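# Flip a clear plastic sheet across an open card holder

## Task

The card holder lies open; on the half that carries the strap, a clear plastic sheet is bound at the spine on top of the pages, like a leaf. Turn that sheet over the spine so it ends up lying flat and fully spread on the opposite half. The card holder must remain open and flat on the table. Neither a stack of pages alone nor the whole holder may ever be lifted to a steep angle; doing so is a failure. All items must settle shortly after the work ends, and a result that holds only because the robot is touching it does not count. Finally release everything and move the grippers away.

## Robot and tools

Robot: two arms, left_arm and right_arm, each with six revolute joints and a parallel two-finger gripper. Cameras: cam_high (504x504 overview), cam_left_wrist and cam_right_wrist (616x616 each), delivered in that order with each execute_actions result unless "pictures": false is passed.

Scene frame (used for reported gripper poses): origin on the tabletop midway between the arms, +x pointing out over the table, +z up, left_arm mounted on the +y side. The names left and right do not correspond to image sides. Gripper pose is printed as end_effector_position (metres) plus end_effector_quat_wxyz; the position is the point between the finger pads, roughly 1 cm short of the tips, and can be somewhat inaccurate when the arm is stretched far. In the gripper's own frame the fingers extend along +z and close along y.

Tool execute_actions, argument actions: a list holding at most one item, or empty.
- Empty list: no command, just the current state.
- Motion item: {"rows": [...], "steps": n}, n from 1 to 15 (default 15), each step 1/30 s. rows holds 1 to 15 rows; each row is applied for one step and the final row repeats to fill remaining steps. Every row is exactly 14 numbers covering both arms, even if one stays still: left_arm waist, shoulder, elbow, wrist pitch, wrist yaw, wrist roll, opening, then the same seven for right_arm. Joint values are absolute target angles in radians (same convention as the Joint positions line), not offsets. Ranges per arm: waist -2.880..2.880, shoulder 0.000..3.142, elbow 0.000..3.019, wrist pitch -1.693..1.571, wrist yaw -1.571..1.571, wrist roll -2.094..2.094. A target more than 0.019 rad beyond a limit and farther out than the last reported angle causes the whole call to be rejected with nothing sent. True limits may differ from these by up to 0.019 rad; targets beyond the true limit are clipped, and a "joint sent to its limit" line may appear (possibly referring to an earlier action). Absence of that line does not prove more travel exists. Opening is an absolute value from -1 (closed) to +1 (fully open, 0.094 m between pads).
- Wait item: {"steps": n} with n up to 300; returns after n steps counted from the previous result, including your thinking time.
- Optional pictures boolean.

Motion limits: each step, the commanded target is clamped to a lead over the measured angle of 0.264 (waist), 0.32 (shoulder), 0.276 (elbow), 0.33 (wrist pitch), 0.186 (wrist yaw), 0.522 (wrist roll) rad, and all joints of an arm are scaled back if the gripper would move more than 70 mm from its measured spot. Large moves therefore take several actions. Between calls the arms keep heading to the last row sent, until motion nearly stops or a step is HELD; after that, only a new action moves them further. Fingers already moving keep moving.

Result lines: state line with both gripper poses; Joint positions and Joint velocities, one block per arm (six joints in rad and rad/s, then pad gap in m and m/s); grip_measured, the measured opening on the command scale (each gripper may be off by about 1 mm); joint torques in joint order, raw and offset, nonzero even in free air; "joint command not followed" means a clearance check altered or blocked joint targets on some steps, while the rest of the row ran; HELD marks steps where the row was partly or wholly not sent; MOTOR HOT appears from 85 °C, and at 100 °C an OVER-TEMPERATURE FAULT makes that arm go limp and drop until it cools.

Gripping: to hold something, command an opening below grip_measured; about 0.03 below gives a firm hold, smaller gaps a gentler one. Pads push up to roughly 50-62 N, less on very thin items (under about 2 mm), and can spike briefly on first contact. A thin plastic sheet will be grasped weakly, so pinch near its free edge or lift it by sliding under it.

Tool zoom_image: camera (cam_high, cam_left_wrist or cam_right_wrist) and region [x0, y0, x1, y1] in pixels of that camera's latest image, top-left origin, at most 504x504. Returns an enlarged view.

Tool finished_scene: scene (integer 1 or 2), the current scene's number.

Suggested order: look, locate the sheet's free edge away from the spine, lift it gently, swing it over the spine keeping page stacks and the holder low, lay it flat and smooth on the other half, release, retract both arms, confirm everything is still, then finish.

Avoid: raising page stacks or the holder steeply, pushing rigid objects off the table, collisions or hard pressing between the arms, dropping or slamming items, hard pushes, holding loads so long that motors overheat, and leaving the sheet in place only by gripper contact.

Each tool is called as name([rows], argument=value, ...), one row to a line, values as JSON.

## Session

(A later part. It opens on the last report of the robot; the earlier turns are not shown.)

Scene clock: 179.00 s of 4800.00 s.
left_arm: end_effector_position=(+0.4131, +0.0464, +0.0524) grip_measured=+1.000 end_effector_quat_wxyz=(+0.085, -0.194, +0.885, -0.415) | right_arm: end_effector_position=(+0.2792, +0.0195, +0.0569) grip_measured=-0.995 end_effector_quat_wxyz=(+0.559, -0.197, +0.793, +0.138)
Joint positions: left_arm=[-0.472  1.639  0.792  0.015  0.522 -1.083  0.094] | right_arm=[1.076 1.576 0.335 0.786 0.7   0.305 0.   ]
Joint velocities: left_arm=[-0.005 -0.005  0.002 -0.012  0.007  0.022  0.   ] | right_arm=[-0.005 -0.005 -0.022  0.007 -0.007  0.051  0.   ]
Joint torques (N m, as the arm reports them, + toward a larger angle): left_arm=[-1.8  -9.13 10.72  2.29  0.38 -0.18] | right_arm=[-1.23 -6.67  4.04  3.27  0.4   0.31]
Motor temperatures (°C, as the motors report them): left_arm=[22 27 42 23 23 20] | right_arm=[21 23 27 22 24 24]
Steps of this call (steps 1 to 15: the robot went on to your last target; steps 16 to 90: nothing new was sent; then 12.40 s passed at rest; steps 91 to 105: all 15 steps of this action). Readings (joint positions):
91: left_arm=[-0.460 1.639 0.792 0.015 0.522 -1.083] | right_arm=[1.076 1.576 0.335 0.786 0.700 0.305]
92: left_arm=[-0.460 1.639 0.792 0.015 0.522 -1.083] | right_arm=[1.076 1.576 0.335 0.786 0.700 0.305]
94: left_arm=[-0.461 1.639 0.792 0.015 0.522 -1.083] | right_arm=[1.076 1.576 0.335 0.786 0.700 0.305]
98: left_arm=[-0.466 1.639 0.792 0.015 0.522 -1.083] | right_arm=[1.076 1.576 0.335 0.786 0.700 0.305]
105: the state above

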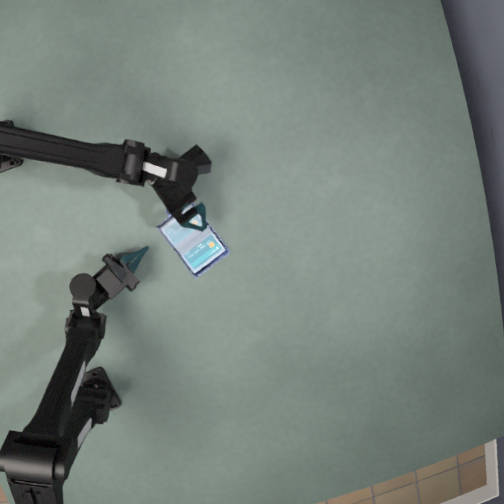

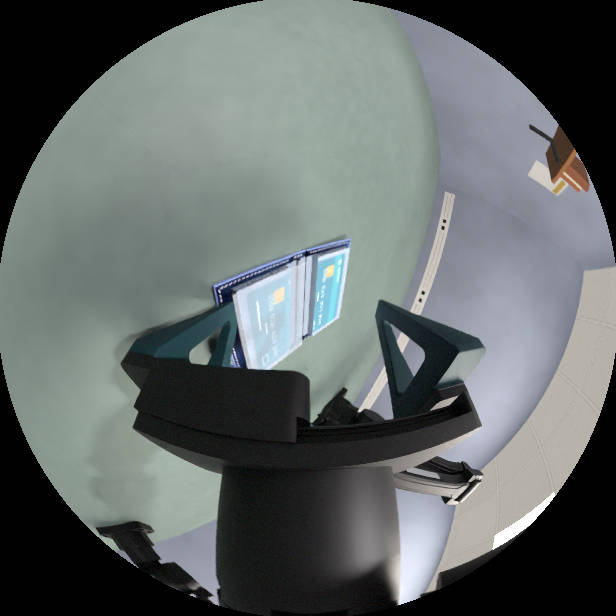

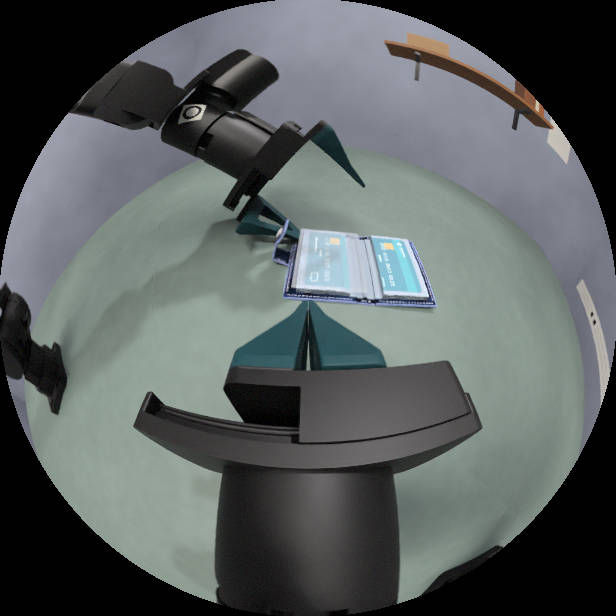

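execute_actions([
  {"rows": [[-0.482,1.65,0.8395,0.037,0.524,-1.1,1,1.078,1.573,0.335,0.81,0.704,0.315,-1],[-0.482,1.638,0.8395,0.037,0.524,-1.1,1,1.078,1.573,0.335,0.81,0.704,0.315,-1],[-0.482,1.628,0.8395,0.037,0.524,-1.1,1,1.078,1.573,0.335,0.81,0.704,0.315,-1],[-0.482,1.624,0.8395,0.037,0.524,-1.1,1,1.078,1.573,0.335,0.81,0.704,0.315,-1],[-0.482,1.622,0.8395,0.037,0.524,-1.1,1,1.078,1.573,0.335,0.81,0.704,0.315,-1],[-0.482,1.62,0.8395,0.037,0.524,-1.1,1,1.078,1.573,0.335,0.81,0.704,0.315,-1],[-0.482,1.618,0.8395,0.037,0.524,-1.1,1,1.078,1.573,0.335,0.81,0.704,0.315,-1],[-0.482,1.616,0.8395,0.037,0.524,-1.1,1,1.078,1.573,0.335,0.81,0.704,0.315,-1],[-0.482,1.614,0.8395,0.037,0.524,-1.1,1,1.078,1.573,0.335,0.81,0.704,0.315,-1],[-0.482,1.612,0.8395,0.037,0.524,-1.1,1,1.078,1.573,0.335,0.81,0.704,0.315,-1],[-0.482,1.61,0.8395,0.037,0.524,-1.1,1,1.078,1.573,0.335,0.81,0.704,0.315,-1]], "steps": 15},
])

zoom_image(camera="cam_right_wrist", region=[250, 195, 370, 305])

zoom_image(camera="cam_left_wrist", region=[190, 250, 310, 370])

Scene clock: 189.17 s of 4800.00 s.
left_arm: end_effector_position=(+0.4140, +0.0459, +0.0590) grip_measured=+1.000 end_effector_quat_wxyz=(+0.090, -0.191, +0.883, -0.419) | right_arm: end_effector_position=(+0.2792, +0.0195, +0.0569) grip_measured=-0.995 end_effector_quat_wxyz=(+0.559, -0.197, +0.793, +0.138)
Joint positions: left_arm=[-0.472  1.626  0.792  0.015  0.522 -1.083  0.094] | right_arm=[1.076 1.576 0.335 0.786 0.7   0.305 0.   ]
Joint velocities: left_arm=[-0.005 -0.034  0.017  0.002 -0.007 -0.007  0.   ] | right_arm=[-0.005 -0.005 -0.007 -0.022 -0.007 -0.007 -0.   ]
Joint torques (N m, as the arm reports them, + toward a larger angle): left_arm=[ -1.86 -12.67  10.83   2.3    0.38  -0.17] | right_arm=[-1.12 -6.69  4.03  3.3   0.41  0.29]
Motor temperatures (°C, as the motors report them): left_arm=[22 27 42 23 23 20] | right_arm=[21 23 27 22 24 24]
Steps of this call (steps 1 to 15: the robot went on to your last target; steps 16 to 90: nothing new was sent; then 6.67 s passed at rest; steps 91 to 105: all 15 steps of this action). Readings (joint positions):
91: left_arm=[-0.472 1.639 0.792 0.015 0.522 -1.083] | right_arm=[1.076 1.576 0.335 0.786 0.700 0.305]
92: left_arm=[-0.472 1.639 0.792 0.015 0.522 -1.083] | right_arm=[1.076 1.576 0.335 0.786 0.700 0.305]
94: left_arm=[-0.472 1.639 0.792 0.015 0.522 -1.083] | right_arm=[1.076 1.576 0.335 0.786 0.700 0.305]
98: left_arm=[-0.472 1.638 0.792 0.015 0.522 -1.083] | right_arm=[1.076 1.576 0.335 0.786 0.700 0.305]
105: the state above

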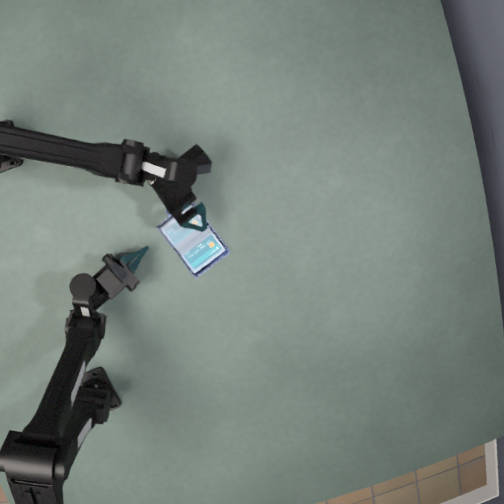

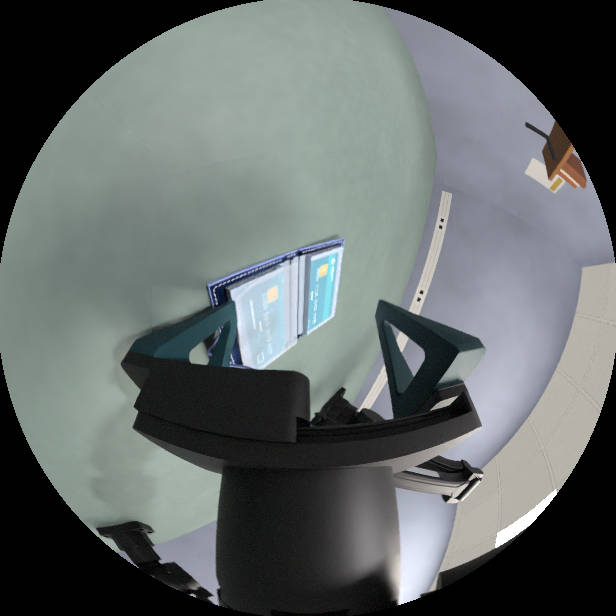

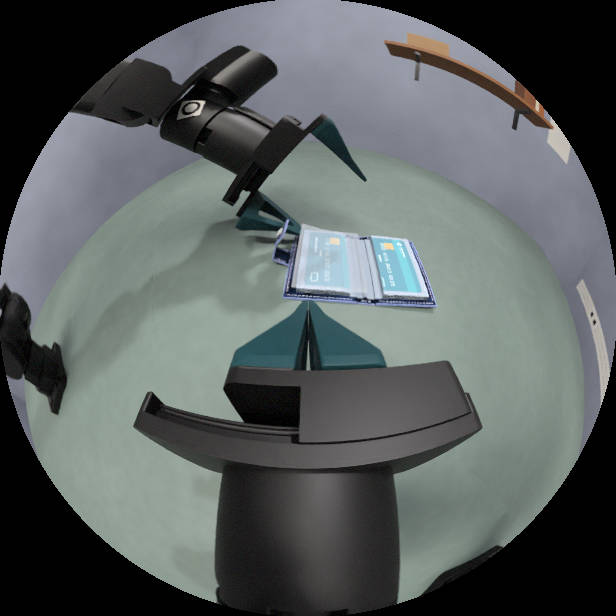

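Region (250, 195, 370, 305) of cam_right_wrist's 616x616 image, scaled by 4.200, with more detail than that image has; it fills the top 462 rows of this view, and the rest is white.

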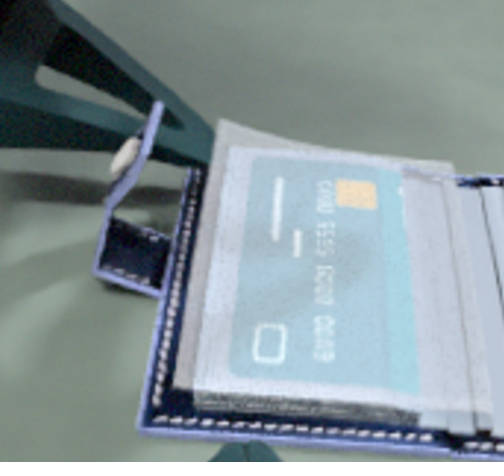

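Region (190, 250, 310, 370) of cam_left_wrist's 616x616 image, scaled by 4.200, with more detail than that image has.

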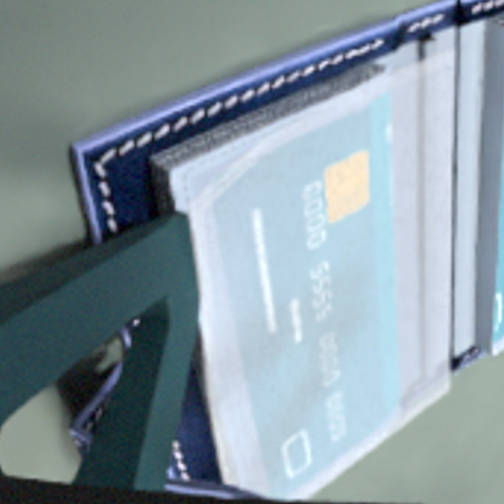

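execute_actions([
  {"rows": [[-0.484,1.622,0.847,0.025,0.522,-1.09,1,1.078,1.573,0.335,0.81,0.704,0.315,-1],[-0.486,1.634,0.8545,0.012,0.52,-1.078,1,1.078,1.573,0.335,0.81,0.704,0.315,-1],[-0.488,1.644,0.862,0.0,0.518,-1.067,1,1.078,1.573,0.335,0.81,0.704,0.315,-1],[-0.49,1.6465,0.8695,-0.014,0.5145,-1.062,1,1.078,1.573,0.335,0.81,0.704,0.315,-1],[-0.492,1.649,0.877,-0.029,0.511,-1.057,1,1.078,1.573,0.335,0.81,0.704,0.315,-1],[-0.494,1.6515,0.885,-0.044,0.5075,-1.052,1,1.078,1.573,0.335,0.81,0.704,0.315,-1],[-0.496,1.654,0.893,-0.059,0.504,-1.047,1,1.078,1.573,0.335,0.81,0.704,0.315,-1],[-0.498,1.6565,0.901,-0.074,0.5005,-1.042,1,1.078,1.573,0.335,0.81,0.704,0.315,-1],[-0.5,1.659,0.909,-0.089,0.497,-1.037,1,1.078,1.573,0.335,0.81,0.704,0.315,-1],[-0.502,1.6615,0.917,-0.104,0.4935,-1.032,1,1.078,1.573,0.335,0.81,0.704,0.315,-1],[-0.503,1.664,0.925,-0.119,0.49,-1.027,1,1.078,1.573,0.335,0.81,0.704,0.315,-1],[-0.504,1.666,0.932,-0.134,0.4865,-1.022,1,1.078,1.573,0.335,0.81,0.704,0.315,-1],[-0.505,1.668,0.939,-0.149,0.483,-1.017,1,1.078,1.573,0.335,0.81,0.704,0.315,-1],[-0.506,1.67,0.94,-0.164,0.4795,-1.012,1,1.078,1.573,0.335,0.81,0.704,0.315,-1],[-0.507,1.672,0.94,-0.178,0.476,-1.008,1,1.078,1.573,0.335,0.81,0.704,0.315,-1]], "steps": 15},
], pictures=false)

execute_actions([
  {"steps": 8},
])

zoom_image(camera="cam_right_wrist", region=[240, 180, 390, 310])

zoom_image(camera="cam_left_wrist", region=[180, 240, 320, 380])

Scene clock: 217.57 s of 4800.00 s.
left_arm: end_effector_position=(+0.4272, +0.0322, +0.0678) grip_measured=+1.000 end_effector_quat_wxyz=(+0.083, -0.182, +0.900, -0.388) | right_arm: end_effector_position=(+0.2792, +0.0195, +0.0569) grip_measured=-0.995 end_effector_quat_wxyz=(+0.559, -0.197, +0.793, +0.138)
Joint positions: left_arm=[-0.495  1.642  0.892 -0.134  0.483 -1.043  0.094] | right_arm=[1.076 1.576 0.335 0.786 0.7   0.305 0.   ]
Joint velocities: left_arm=[-0.024  0.054  0.105 -0.418 -0.066  0.11   0.   ] | right_arm=[-0.015 -0.005 -0.012  0.012  0.007  0.081  0.001]
Joint torques (N m, as the arm reports them, + toward a larger angle): left_arm=[-1.82 -9.79 10.75  0.64  0.15  0.11] | right_arm=[-1.19 -6.67  4.01  3.29  0.42  0.29]
Motor temperatures (°C, as the motors report them): left_arm=[22 27 42 23 24 20] | right_arm=[21 23 26 22 24 24]
Steps of this call (steps 1 to 15: the robot went on to your last target; steps 16 to 90: nothing new was sent; then 24.90 s passed at rest; steps 91 to 105: all 15 steps of this action). Readings (joint positions):
91: left_arm=[-0.472 1.625 0.792 0.015 0.522 -1.083] | right_arm=[1.076 1.576 0.335 0.786 0.700 0.305]
92: left_arm=[-0.472 1.625 0.793 0.015 0.522 -1.083] | right_arm=[1.076 1.576 0.335 0.786 0.700 0.305]
94: left_arm=[-0.473 1.625 0.799 0.011 0.520 -1.082] | right_arm=[1.076 1.576 0.335 0.786 0.700 0.305]
98: left_arm=[-0.481 1.628 0.834 -0.033 0.507 -1.073] | right_arm=[1.076 1.576 0.335 0.786 0.700 0.305]
105: the state above

Scene clock: 217.83 s of 4800.00 s.
left_arm: end_effector_position=(+0.4234, +0.0340, +0.0611) grip_measured=+1.000 end_effector_quat_wxyz=(+0.075, -0.180, +0.905, -0.377) | right_arm: end_effector_position=(+0.2792, +0.0195, +0.0569) grip_measured=-0.995 end_effector_quat_wxyz=(+0.559, -0.197, +0.793, +0.138)
Joint positions: left_arm=[-0.496  1.65   0.895 -0.163  0.48  -1.028  0.094] | right_arm=[1.076 1.576 0.335 0.786 0.7   0.305 0.   ]
Joint velocities: left_arm=[ 0.015 -0.015 -0.002 -0.007  0.095 -0.007  0.   ] | right_arm=[-0.015 -0.024 -0.007 -0.012 -0.095 -0.051  0.001]
Joint torques (N m, as the arm reports them, + toward a larger angle): left_arm=[ -1.91 -10.06  11.01   0.6    0.16   0.12] | right_arm=[-1.2  -6.74  3.96  3.32  0.42  0.27]
Motor temperatures (°C, as the motors report them): left_arm=[22 27 42 23 24 20] | right_arm=[21 23 26 22 24 24]
Steps of this call (steps 1 to 8: the robot went on to your last target). Readings (joint positions):
1: left_arm=[-0.496 1.644 0.894 -0.145 0.481 -1.039] | right_arm=[1.076 1.576 0.335 0.786 0.700 0.305]
2: left_arm=[-0.496 1.645 0.895 -0.152 0.480 -1.036] | right_arm=[1.076 1.576 0.335 0.786 0.700 0.305]
4: left_arm=[-0.496 1.647 0.895 -0.160 0.480 -1.033] | right_arm=[1.076 1.576 0.335 0.786 0.700 0.305]
8: the state above

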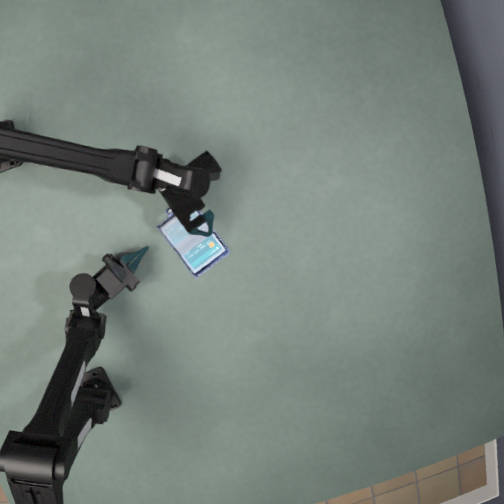

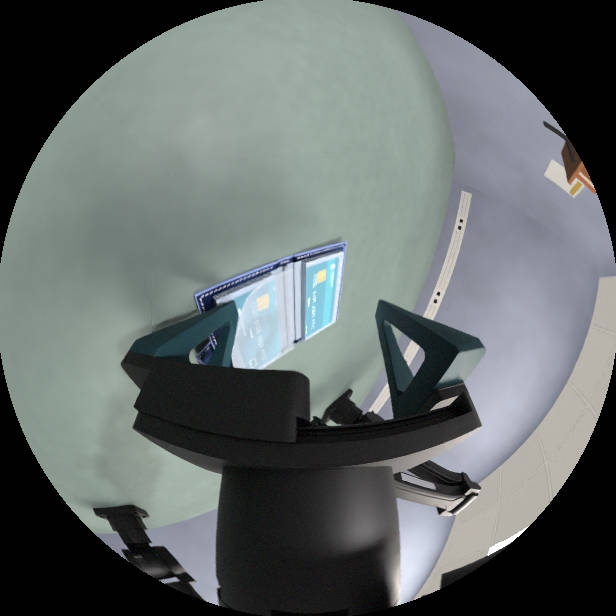

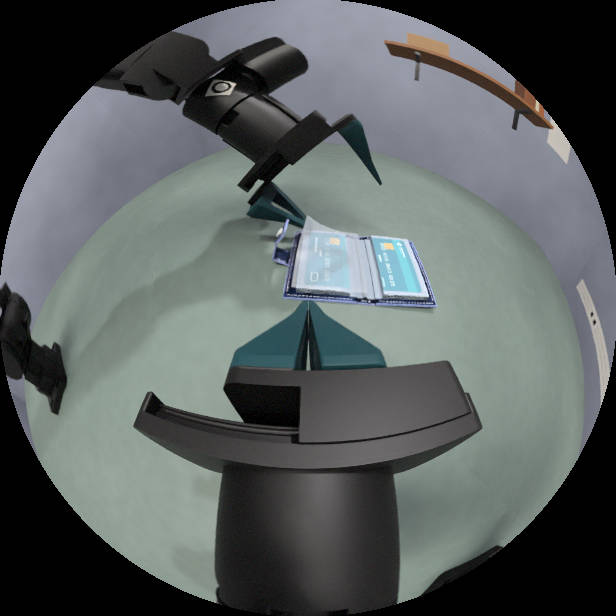

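Region (240, 180, 390, 310) of cam_right_wrist's 616x616 image, scaled by 3.360, with more detail than that image has; it fills the top 437 rows of this view, and the rest is white.

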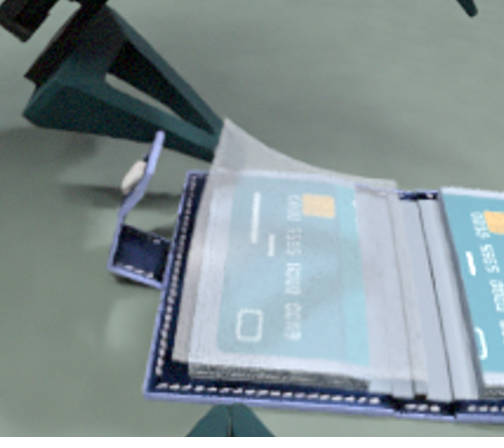

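Region (180, 240, 320, 380) of cam_left_wrist's 616x616 image, scaled by 3.600, with more detail than that image has.

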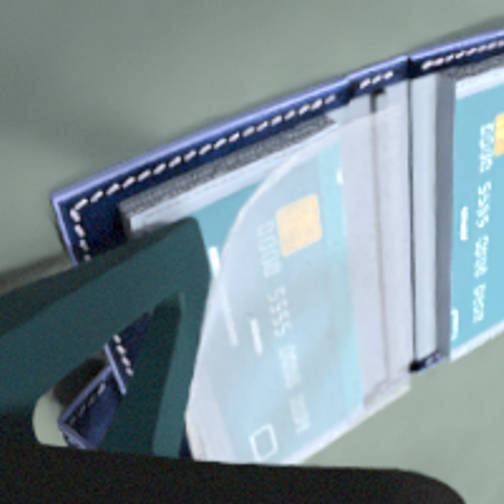

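execute_actions([
  {"rows": [[-0.5113,1.6762,0.9508,-0.184,0.4707,-1.002,1,1.078,1.573,0.335,0.81,0.704,0.315,-1],[-0.5156,1.6804,0.9616,-0.2,0.4653,-0.996,1,1.078,1.573,0.335,0.81,0.704,0.315,-1],[-0.5199,1.6846,0.9724,-0.2177,0.46,-0.99,1,1.078,1.573,0.335,0.81,0.704,0.315,-1],[-0.5241,1.6889,0.9831,-0.2354,0.4547,-0.9835,1,1.078,1.573,0.335,0.81,0.704,0.315,-1],[-0.5284,1.6931,0.9939,-0.2531,0.4493,-0.977,1,1.078,1.573,0.335,0.81,0.704,0.315,-1],[-0.5327,1.6973,1.0047,-0.2708,0.444,-0.971,1,1.078,1.573,0.335,0.81,0.704,0.315,-1],[-0.537,1.7015,1.0155,-0.2885,0.4387,-0.965,1,1.078,1.573,0.335,0.81,0.704,0.315,-1],[-0.5413,1.7057,1.0263,-0.3062,0.4333,-0.959,1,1.078,1.573,0.335,0.81,0.704,0.315,-1],[-0.5456,1.7099,1.0371,-0.3238,0.428,-0.953,1,1.078,1.573,0.335,0.81,0.704,0.315,-1],[-0.5499,1.7141,1.0479,-0.3415,0.4227,-0.9465,1,1.078,1.573,0.335,0.81,0.704,0.315,-1],[-0.5541,1.7184,1.0586,-0.3592,0.4173,-0.94,1,1.078,1.573,0.335,0.81,0.704,0.315,-1],[-0.5584,1.7226,1.0694,-0.3769,0.412,-0.934,1,1.078,1.573,0.335,0.81,0.704,0.315,-1],[-0.5627,1.7268,1.0802,-0.3946,0.4067,-0.928,1,1.078,1.573,0.335,0.81,0.704,0.315,-1],[-0.567,1.731,1.091,-0.4123,0.4013,-0.922,1,1.078,1.573,0.335,0.81,0.704,0.315,-1],[-0.567,1.731,1.091,-0.43,0.396,-0.922,1,1.078,1.573,0.335,0.81,0.704,0.315,-1]], "steps": 15},
], pictures=false)

execute_actions([
  {"steps": 8},
])

zoom_image(camera="cam_right_wrist", region=[240, 170, 400, 310])

zoom_image(camera="cam_left_wrist", region=[170, 220, 330, 380])

Scene clock: 239.73 s of 4800.00 s.
left_arm: end_effector_position=(+0.4257, +0.0107, +0.0577) grip_measured=+1.000 end_effector_quat_wxyz=(+0.054, -0.152, +0.936, -0.313) | right_arm: end_effector_position=(+0.2792, +0.0195, +0.0569) grip_measured=-0.995 end_effector_quat_wxyz=(+0.559, -0.197, +0.793, +0.138)
Joint positions: left_arm=[-0.553  1.702  1.031 -0.381  0.404 -0.959  0.094] | right_arm=[1.076 1.576 0.335 0.786 0.7   0.305 0.   ]
Joint velocities: left_arm=[-0.132  0.073  0.256 -0.501 -0.198  0.081  0.   ] | right_arm=[-0.005 -0.005 -0.007  0.017  0.051  0.037 -0.001]
Joint torques (N m, as the arm reports them, + toward a larger angle): left_arm=[ -1.45 -11.16  11.27   0.52   0.13   0.12] | right_arm=[-1.09 -6.61  4.12  3.34  0.42  0.28]
Motor temperatures (°C, as the motors report them): left_arm=[22 27 42 23 23 20] | right_arm=[21 23 26 22 24 24]
Steps of this call (steps 1 to 30: the robot went on to your last target; steps 31 to 90: nothing new was sent; then 18.40 s passed at rest; steps 91 to 105: all 15 steps of this action). Readings (joint positions):
91: left_arm=[-0.497 1.650 0.896 -0.165 0.477 -1.024] | right_arm=[1.076 1.576 0.335 0.786 0.700 0.305]
92: left_arm=[-0.497 1.650 0.898 -0.170 0.473 -1.022] | right_arm=[1.076 1.576 0.335 0.786 0.700 0.305]
94: left_arm=[-0.501 1.655 0.909 -0.195 0.462 -1.016] | right_arm=[1.076 1.576 0.335 0.786 0.700 0.305]
98: left_arm=[-0.518 1.674 0.952 -0.260 0.441 -0.998] | right_arm=[1.076 1.576 0.335 0.786 0.700 0.305]
105: the state above

Scene clock: 240.00 s of 4800.00 s.
left_arm: end_effector_position=(+0.4223, +0.0089, +0.0567) grip_measured=+1.000 end_effector_quat_wxyz=(+0.047, -0.145, +0.941, -0.303) | right_arm: end_effector_position=(+0.2792, +0.0195, +0.0569) grip_measured=-0.995 end_effector_quat_wxyz=(+0.559, -0.197, +0.793, +0.138)
Joint positions: left_arm=[-0.561  1.706  1.043 -0.416  0.399 -0.942  0.094] | right_arm=[1.076 1.576 0.335 0.786 0.7   0.305 0.   ]
Joint velocities: left_arm=[-0.005 -0.015 -0.007 -0.022  0.022 -0.007  0.   ] | right_arm=[-0.005  0.005 -0.017  0.007  0.007  0.007 -0.001]
Joint torques (N m, as the arm reports them, + toward a larger angle): left_arm=[ -1.31 -11.1   11.53   0.49   0.13   0.12] | right_arm=[-0.94 -6.42  4.05  3.36  0.39  0.27]
Motor temperatures (°C, as the motors report them): left_arm=[22 27 42 23 23 20] | right_arm=[21 23 26 22 24 24]
Steps of this call (steps 1 to 8: the robot went on to your last target). Readings (joint positions):
1: left_arm=[-0.557 1.704 1.038 -0.395 0.402 -0.954] | right_arm=[1.076 1.576 0.335 0.786 0.700 0.305]
2: left_arm=[-0.559 1.705 1.042 -0.403 0.401 -0.951] | right_arm=[1.076 1.576 0.335 0.786 0.700 0.305]
4: left_arm=[-0.561 1.705 1.043 -0.410 0.400 -0.947] | right_arm=[1.076 1.576 0.335 0.786 0.700 0.305]
8: the state above

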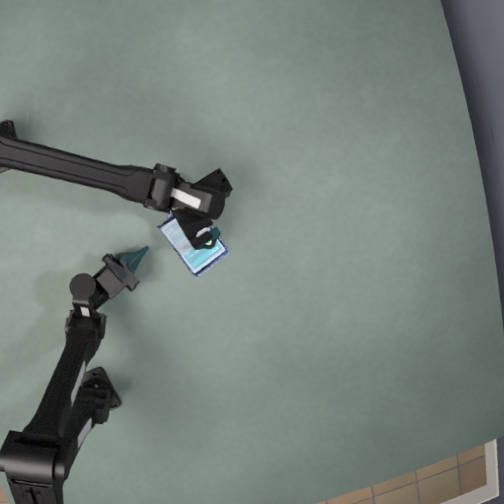

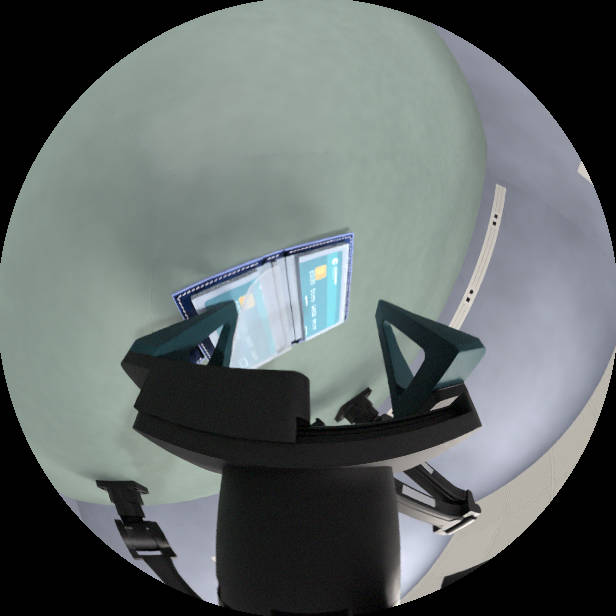

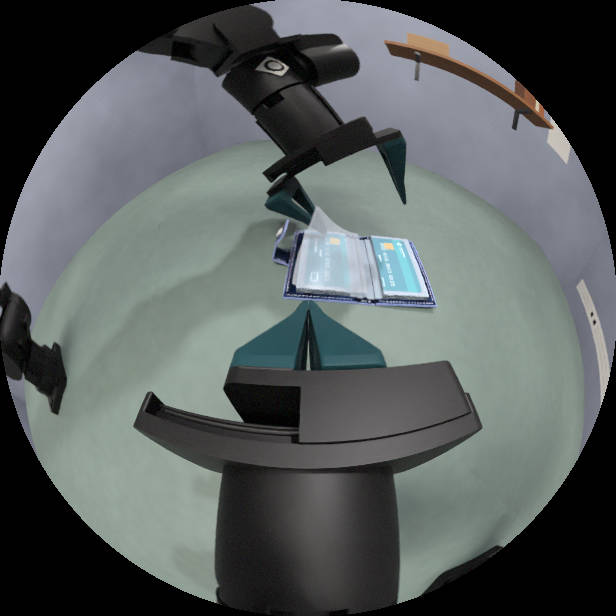

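Region (240, 170, 400, 310) of cam_right_wrist's 616x616 image, scaled by 3.150, with more detail than that image has; it fills the top 441 rows of this view, and the rest is white.

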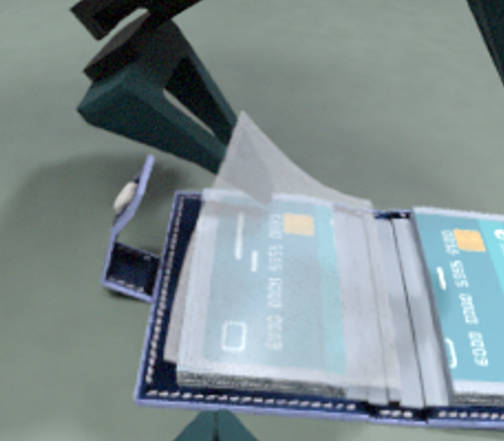

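Region (170, 220, 330, 380) of cam_left_wrist's 616x616 image, scaled by 3.150, with more detail than that image has.

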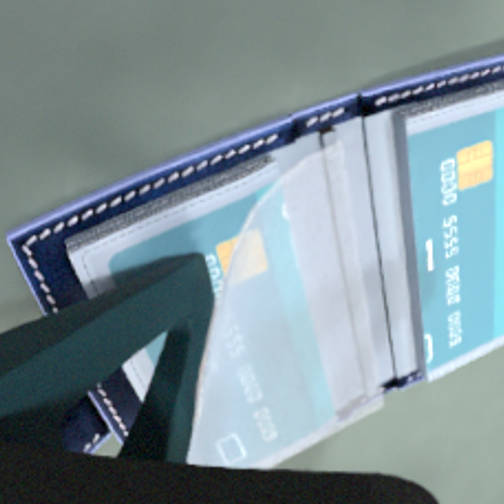

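execute_actions(actions=[])

Scene clock: 252.63 s of 4800.00 s.
left_arm: end_effector_position=(+0.4222, +0.0090, +0.0567) grip_measured=+1.000 end_effector_quat_wxyz=(+0.047, -0.143, +0.941, -0.303) | right_arm: end_effector_position=(+0.2792, +0.0195, +0.0569) grip_measured=-0.995 end_effector_quat_wxyz=(+0.559, -0.197, +0.793, +0.138)
Joint positions: left_arm=[-0.561  1.706  1.043 -0.416  0.399 -0.939  0.094] | right_arm=[1.076 1.576 0.335 0.786 0.7   0.305 0.   ]
Joint velocities: left_arm=[ 0.005 -0.015  0.012  0.012 -0.022  0.007  0.   ] | right_arm=[-0.015  0.005 -0.037  0.002  0.022 -0.022 -0.001]
Joint torques (N m, as the arm reports them, + toward a larger angle): left_arm=[ -1.42 -11.12  11.53   0.41   0.13   0.1 ] | right_arm=[-1.1  -6.44  4.07  3.32  0.42  0.28]
Motor temperatures (°C, as the motors report them): left_arm=[22 27 42 23 23 20] | right_arm=[21 23 26 22 24 24]
Steps of this call (steps 1 to 30: the robot went on to your last target; steps 31 to 90: nothing new was sent; then 9.63 s passed at rest). Readings (joint positions):
1: left_arm=[-0.561 1.706 1.043 -0.416 0.399 -0.942] | right_arm=[1.076 1.576 0.335 0.786 0.700 0.305]
2: left_arm=[-0.561 1.706 1.043 -0.416 0.399 -0.941] | right_arm=[1.076 1.576 0.335 0.786 0.700 0.305]
4: left_arm=[-0.561 1.706 1.043 -0.416 0.399 -0.940] | right_arm=[1.076 1.576 0.335 0.786 0.700 0.305]
8: left_arm=[-0.561 1.706 1.043 -0.416 0.399 -0.939] | right_arm=[1.076 1.576 0.335 0.786 0.700 0.305]
90: the state above
All arms were judged still, so your last target was given up. Only a new action makes them travel on or press farther. Fingers that are still opening or closing keep moving.

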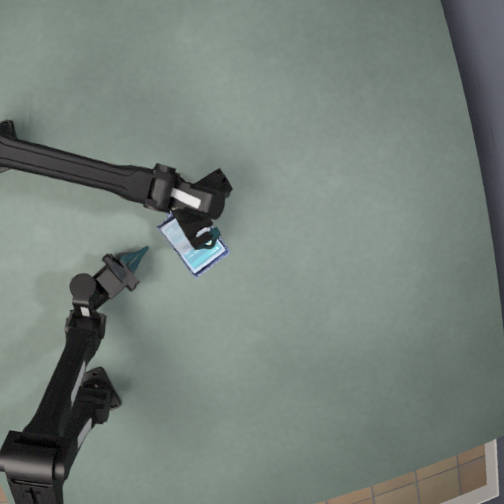

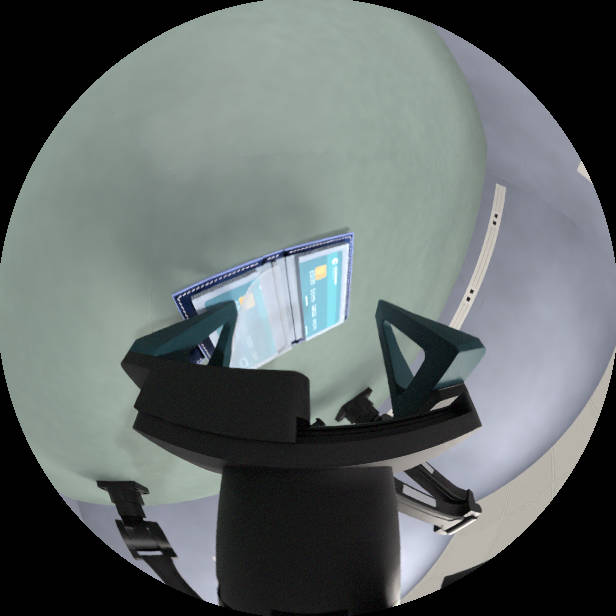

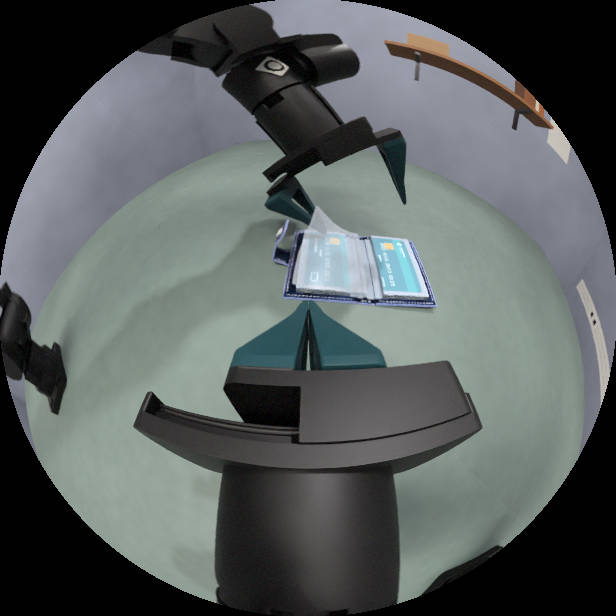

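execute_actions([
  {"rows":[[-0.571,1.731,1.091,-0.43,0.396,-0.922,1,1.078,1.573,0.335,0.81,0.704,0.315,-1],[-0.574,1.731,1.091,-0.43,0.396,-0.922,1,1.078,1.573,0.335,0.81,0.704,0.315,-1],[-0.577,1.731,1.091,-0.43,0.396,-0.922,1,1.078,1.573,0.335,0.81,0.704,0.315,-1],[-0.58,1.731,1.091,-0.43,0.396,-0.922,1,1.078,1.573,0.335,0.81,0.704,0.315,-1],[-0.583,1.731,1.091,-0.43,0.396,-0.922,1,1.078,1.573,0.335,0.81,0.704,0.315,-1],[-0.586,1.731,1.091,-0.43,0.396,-0.922,1,1.078,1.573,0.335,0.81,0.704,0.315,-1],[-0.589,1.731,1.091,-0.43,0.396,-0.922,1,1.078,1.573,0.335,0.81,0.704,0.315,-1],[-0.592,1.731,1.091,-0.43,0.396,-0.922,1,1.078,1.573,0.335,0.81,0.704,0.315,-1],[-0.595,1.731,1.091,-0.43,0.396,-0.922,1,1.078,1.573,0.335,0.81,0.704,0.315,-1],[-0.598,1.731,1.091,-0.43,0.396,-0.922,1,1.078,1.573,0.335,0.81,0.704,0.315,-1],[-0.601,1.731,1.091,-0.43,0.396,-0.922,1,1.078,1.573,0.335,0.81,0.704,0.315,-1]],"steps":15},
])

zoom_image(camera="cam_right_wrist", region=[240, 150, 450, 320])

Scene clock: 261.00 s of 4800.00 s.
left_arm: end_effector_position=(+0.4109, -0.0053, +0.0567) grip_measured=+1.000 end_effector_quat_wxyz=(+0.042, -0.128, +0.943, -0.304) | right_arm: end_effector_position=(+0.2792, +0.0195, +0.0569) grip_measured=-0.995 end_effector_quat_wxyz=(+0.559, -0.197, +0.793, +0.138)
Joint positions: left_arm=[-0.594  1.706  1.043 -0.416  0.399 -0.939  0.094] | right_arm=[1.076 1.576 0.335 0.786 0.7   0.305 0.   ]
Joint velocities: left_arm=[-0.034  0.005  0.007 -0.002  0.022  0.037  0.   ] | right_arm=[ 0.005  0.005 -0.007  0.002  0.007 -0.022  0.   ]
Joint torques (N m, as the arm reports them, + toward a larger angle): left_arm=[ -1.46 -11.11  11.51   0.41   0.14   0.09] | right_arm=[-1.   -6.59  3.97  3.28  0.41  0.29]
Motor temperatures (°C, as the motors report them): left_arm=[22 27 43 23 23 20] | right_arm=[21 23 26 22 24 24]
Steps of this call (steps 1 to 90: nothing new was sent; then 4.87 s passed at rest; steps 91 to 105: all 15 steps of this action). Readings (joint positions):
91: left_arm=[-0.561 1.706 1.043 -0.416 0.399 -0.939] | right_arm=[1.076 1.576 0.335 0.786 0.700 0.305]
92: left_arm=[-0.561 1.706 1.043 -0.416 0.399 -0.939] | right_arm=[1.076 1.576 0.335 0.786 0.700 0.305]
94: left_arm=[-0.562 1.706 1.043 -0.416 0.399 -0.939] | right_arm=[1.076 1.576 0.335 0.786 0.700 0.305]
98: left_arm=[-0.571 1.706 1.043 -0.416 0.399 -0.939] | right_arm=[1.076 1.576 0.335 0.786 0.700 0.305]
105: the state above

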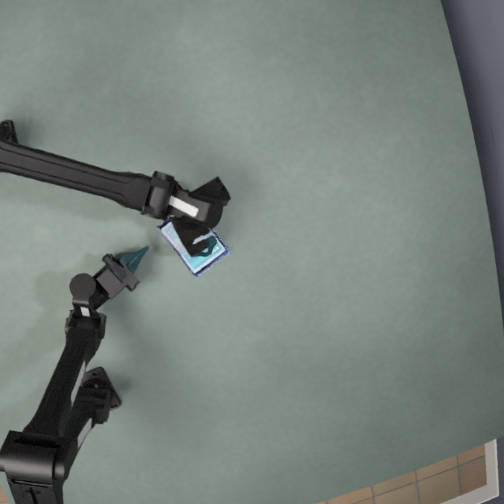

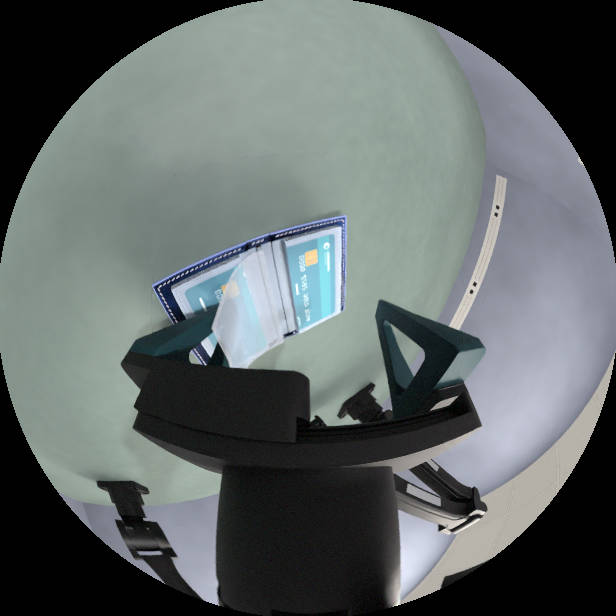

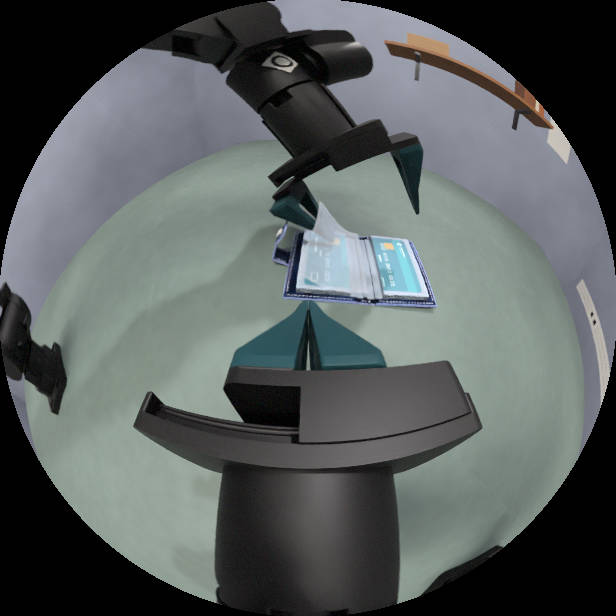

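Region (240, 150, 450, 320) of cam_right_wrist's 616x616 image, scaled by 2.400, with more detail than that image has; it fills the top 408 rows of this view, and the rest is white.

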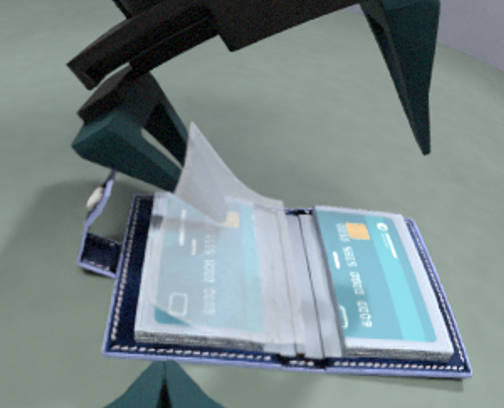

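execute_actions([
  {"rows":[[-0.604,1.731,1.091,-0.43,0.396,-0.922,1,1.078,1.573,0.335,0.81,0.704,0.315,-1],[-0.607,1.731,1.091,-0.43,0.396,-0.922,1,1.078,1.573,0.335,0.81,0.704,0.315,-1],[-0.61,1.731,1.091,-0.43,0.396,-0.922,1,1.078,1.573,0.335,0.81,0.704,0.315,-1],[-0.613,1.731,1.091,-0.43,0.396,-0.922,1,1.078,1.573,0.335,0.81,0.704,0.315,-1],[-0.616,1.731,1.091,-0.43,0.396,-0.922,1,1.078,1.573,0.335,0.81,0.704,0.315,-1],[-0.619,1.731,1.091,-0.43,0.396,-0.922,1,1.078,1.573,0.335,0.81,0.704,0.315,-1],[-0.622,1.731,1.091,-0.43,0.396,-0.922,1,1.078,1.573,0.335,0.81,0.704,0.315,-1],[-0.625,1.731,1.091,-0.43,0.396,-0.922,1,1.078,1.573,0.335,0.81,0.704,0.315,-1],[-0.628,1.731,1.091,-0.43,0.396,-0.922,1,1.078,1.573,0.335,0.81,0.704,0.315,-1],[-0.631,1.731,1.091,-0.43,0.396,-0.922,1,1.078,1.573,0.335,0.81,0.704,0.315,-1],[-0.634,1.731,1.091,-0.43,0.396,-0.922,1,1.078,1.573,0.335,0.81,0.704,0.315,-1]],"steps":15},
])

zoom_image(camera="cam_right_wrist", region=[240, 150, 450, 320])

Scene clock: 270.30 s of 4800.00 s.
left_arm: end_effector_position=(+0.3991, -0.0191, +0.0566) grip_measured=+1.000 end_effector_quat_wxyz=(+0.038, -0.113, +0.945, -0.304) | right_arm: end_effector_position=(+0.2792, +0.0195, +0.0569) grip_measured=-0.995 end_effector_quat_wxyz=(+0.559, -0.197, +0.793, +0.138)
Joint positions: left_arm=[-0.626  1.706  1.043 -0.416  0.399 -0.939  0.094] | right_arm=[1.076 1.576 0.335 0.786 0.7   0.305 0.   ]
Joint velocities: left_arm=[-0.044 -0.015 -0.007 -0.007 -0.007  0.095  0.   ] | right_arm=[-0.005 -0.015 -0.022 -0.002 -0.022  0.125 -0.   ]
Joint torques (N m, as the arm reports them, + toward a larger angle): left_arm=[ -1.1  -11.09  11.52   0.39   0.14   0.1 ] | right_arm=[-0.94 -6.54  4.1   3.35  0.41  0.29]
Motor temperatures (°C, as the motors report them): left_arm=[22 27 43 23 23 20] | right_arm=[21 23 26 22 24 24]
Steps of this call (steps 1 to 15: the robot went on to your last target; steps 16 to 90: nothing new was sent; then 5.80 s passed at rest; steps 91 to 105: all 15 steps of this action). Readings (joint positions):
91: left_arm=[-0.594 1.706 1.043 -0.416 0.399 -0.939] | right_arm=[1.076 1.576 0.335 0.786 0.700 0.305]
92: left_arm=[-0.594 1.706 1.043 -0.416 0.399 -0.939] | right_arm=[1.076 1.576 0.335 0.786 0.700 0.305]
94: left_arm=[-0.595 1.706 1.043 -0.416 0.399 -0.939] | right_arm=[1.076 1.576 0.335 0.786 0.700 0.305]
98: left_arm=[-0.603 1.706 1.043 -0.416 0.399 -0.939] | right_arm=[1.076 1.576 0.335 0.786 0.700 0.305]
105: the state above

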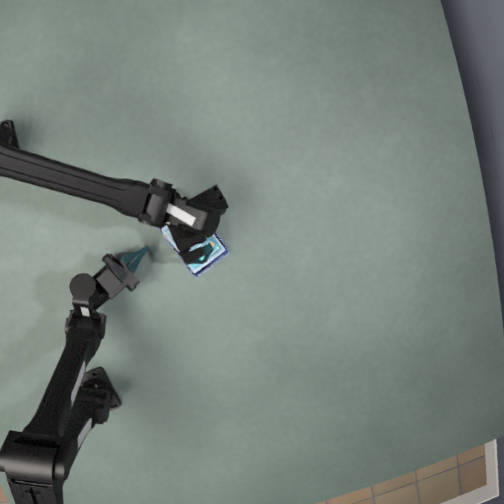

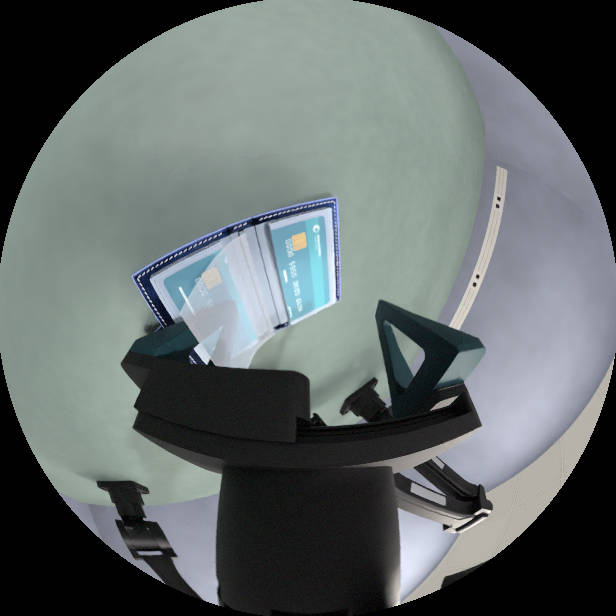

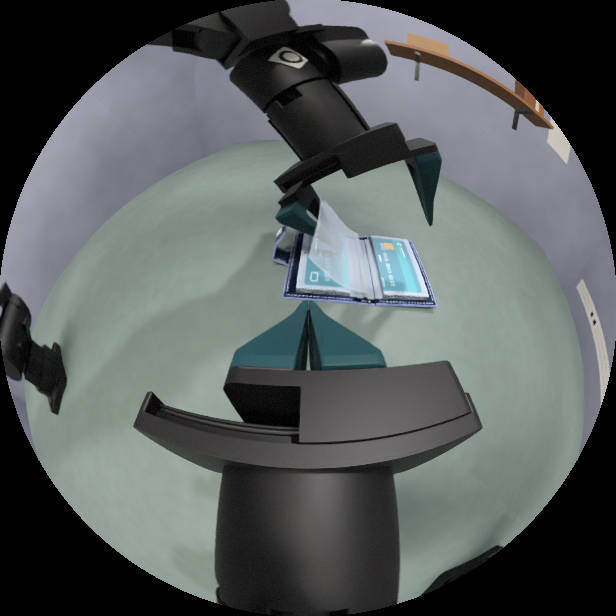

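Region (240, 150, 450, 320) of cam_right_wrist's 616x616 image, scaled by 2.400, with more detail than that image has; it fills the top 408 rows of this view, and the rest is white.

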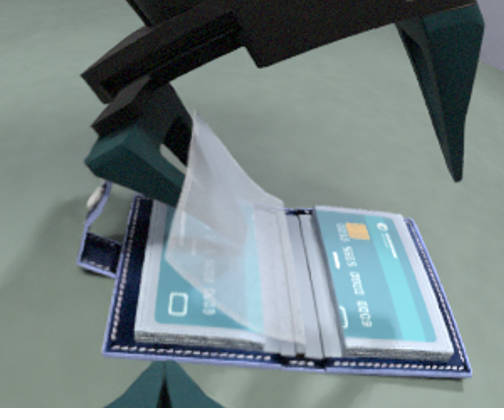

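execute_actions([
  {"rows":[[-0.636,1.733,1.097,-0.435,0.396,-0.922,1,1.078,1.573,0.335,0.81,0.704,0.315,-1],[-0.638,1.735,1.102,-0.438,0.396,-0.922,1,1.078,1.573,0.335,0.81,0.704,0.315,-1],[-0.64,1.737,1.107,-0.441,0.396,-0.922,1,1.078,1.573,0.335,0.81,0.704,0.315,-1],[-0.642,1.739,1.112,-0.444,0.396,-0.922,1,1.078,1.573,0.335,0.81,0.704,0.315,-1],[-0.644,1.741,1.117,-0.447,0.396,-0.922,1,1.078,1.573,0.335,0.81,0.704,0.315,-1],[-0.646,1.743,1.123,-0.45,0.396,-0.922,1,1.078,1.573,0.335,0.81,0.704,0.315,-1],[-0.648,1.745,1.128,-0.454,0.396,-0.922,1,1.078,1.573,0.335,0.81,0.704,0.315,-1],[-0.65,1.747,1.133,-0.457,0.396,-0.922,1,1.078,1.573,0.335,0.81,0.704,0.315,-1],[-0.651,1.749,1.138,-0.46,0.396,-0.922,1,1.078,1.573,0.335,0.81,0.704,0.315,-1],[-0.653,1.751,1.143,-0.463,0.396,-0.922,1,1.078,1.573,0.335,0.81,0.704,0.315,-1],[-0.654,1.753,1.149,-0.467,0.396,-0.922,1,1.078,1.573,0.335,0.81,0.704,0.315,-1],[-0.655,1.755,1.154,-0.47,0.396,-0.922,1,1.078,1.573,0.335,0.81,0.704,0.315,-1]],"steps":15},
])

zoom_image(camera="cam_right_wrist", region=[240, 130, 470, 320])

Scene clock: 286.83 s of 4800.00 s.
left_arm: end_effector_position=(+0.4048, -0.0358, +0.0639) grip_measured=+1.000 end_effector_quat_wxyz=(+0.034, -0.104, +0.947, -0.303) | right_arm: end_effector_position=(+0.2792, +0.0195, +0.0569) grip_measured=-0.995 end_effector_quat_wxyz=(+0.559, -0.197, +0.793, +0.138)
Joint positions: left_arm=[-0.645  1.729  1.1   -0.454  0.399 -0.939  0.094] | right_arm=[1.076 1.576 0.335 0.786 0.7   0.305 0.   ]
Joint velocities: left_arm=[-0.024 -0.005  0.056 -0.007  0.081  0.007  0.   ] | right_arm=[ 0.005 -0.005 -0.012  0.002  0.022 -0.095 -0.   ]
Joint torques (N m, as the arm reports them, + toward a larger angle): left_arm=[ -1.61 -11.81  11.84   0.32   0.15   0.09] | right_arm=[-1.44 -6.82  3.93  3.22  0.39  0.29]
Motor temperatures (°C, as the motors report them): left_arm=[22 27 43 23 23 20] | right_arm=[21 23 26 22 24 24]
Steps of this call (steps 1 to 15: the robot went on to your last target; steps 16 to 90: nothing new was sent; then 13.03 s passed at rest; steps 91 to 105: all 15 steps of this action). Readings (joint positions):
91: left_arm=[-0.627 1.706 1.043 -0.417 0.399 -0.939] | right_arm=[1.076 1.576 0.335 0.786 0.700 0.305]
92: left_arm=[-0.627 1.706 1.044 -0.419 0.399 -0.939] | right_arm=[1.076 1.576 0.335 0.786 0.700 0.305]
94: left_arm=[-0.627 1.708 1.047 -0.425 0.399 -0.939] | right_arm=[1.076 1.576 0.335 0.786 0.700 0.305]
98: left_arm=[-0.632 1.718 1.066 -0.437 0.399 -0.939] | right_arm=[1.076 1.576 0.335 0.786 0.700 0.305]
105: the state above

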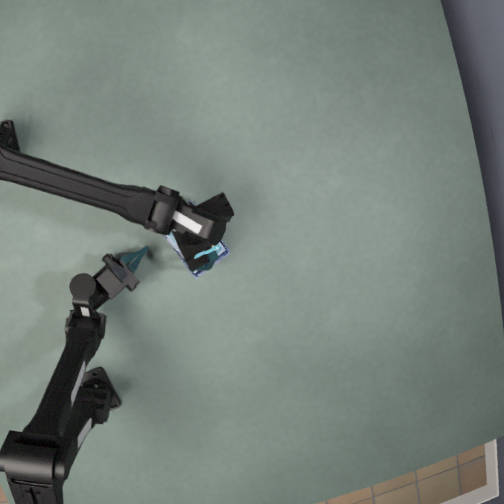

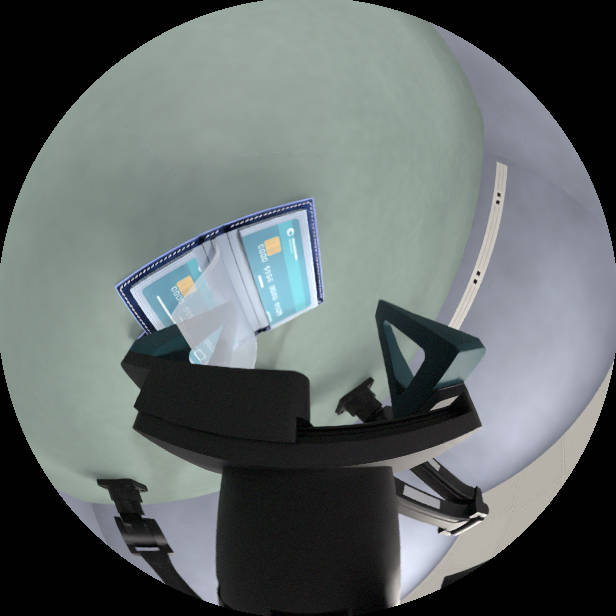

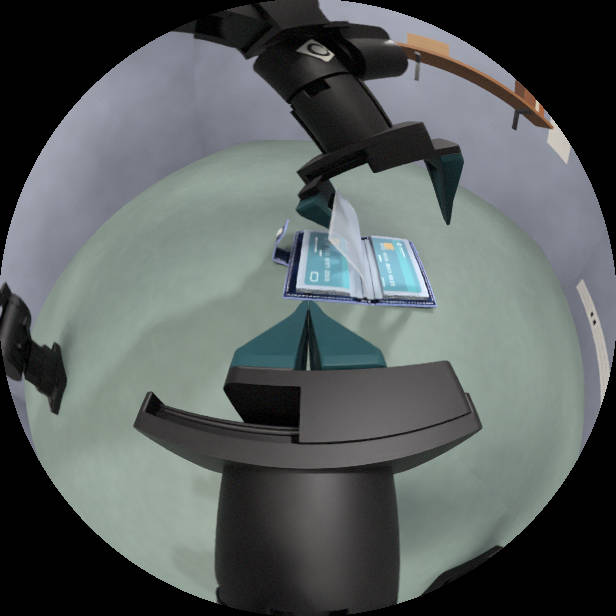

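Region (240, 130, 470, 320) of cam_right_wrist's 616x616 image, scaled by 2.191, with more detail than that image has; it fills the top 416 rows of this view, and the rest is white.

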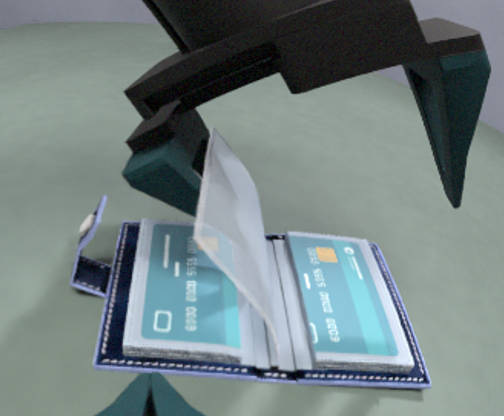

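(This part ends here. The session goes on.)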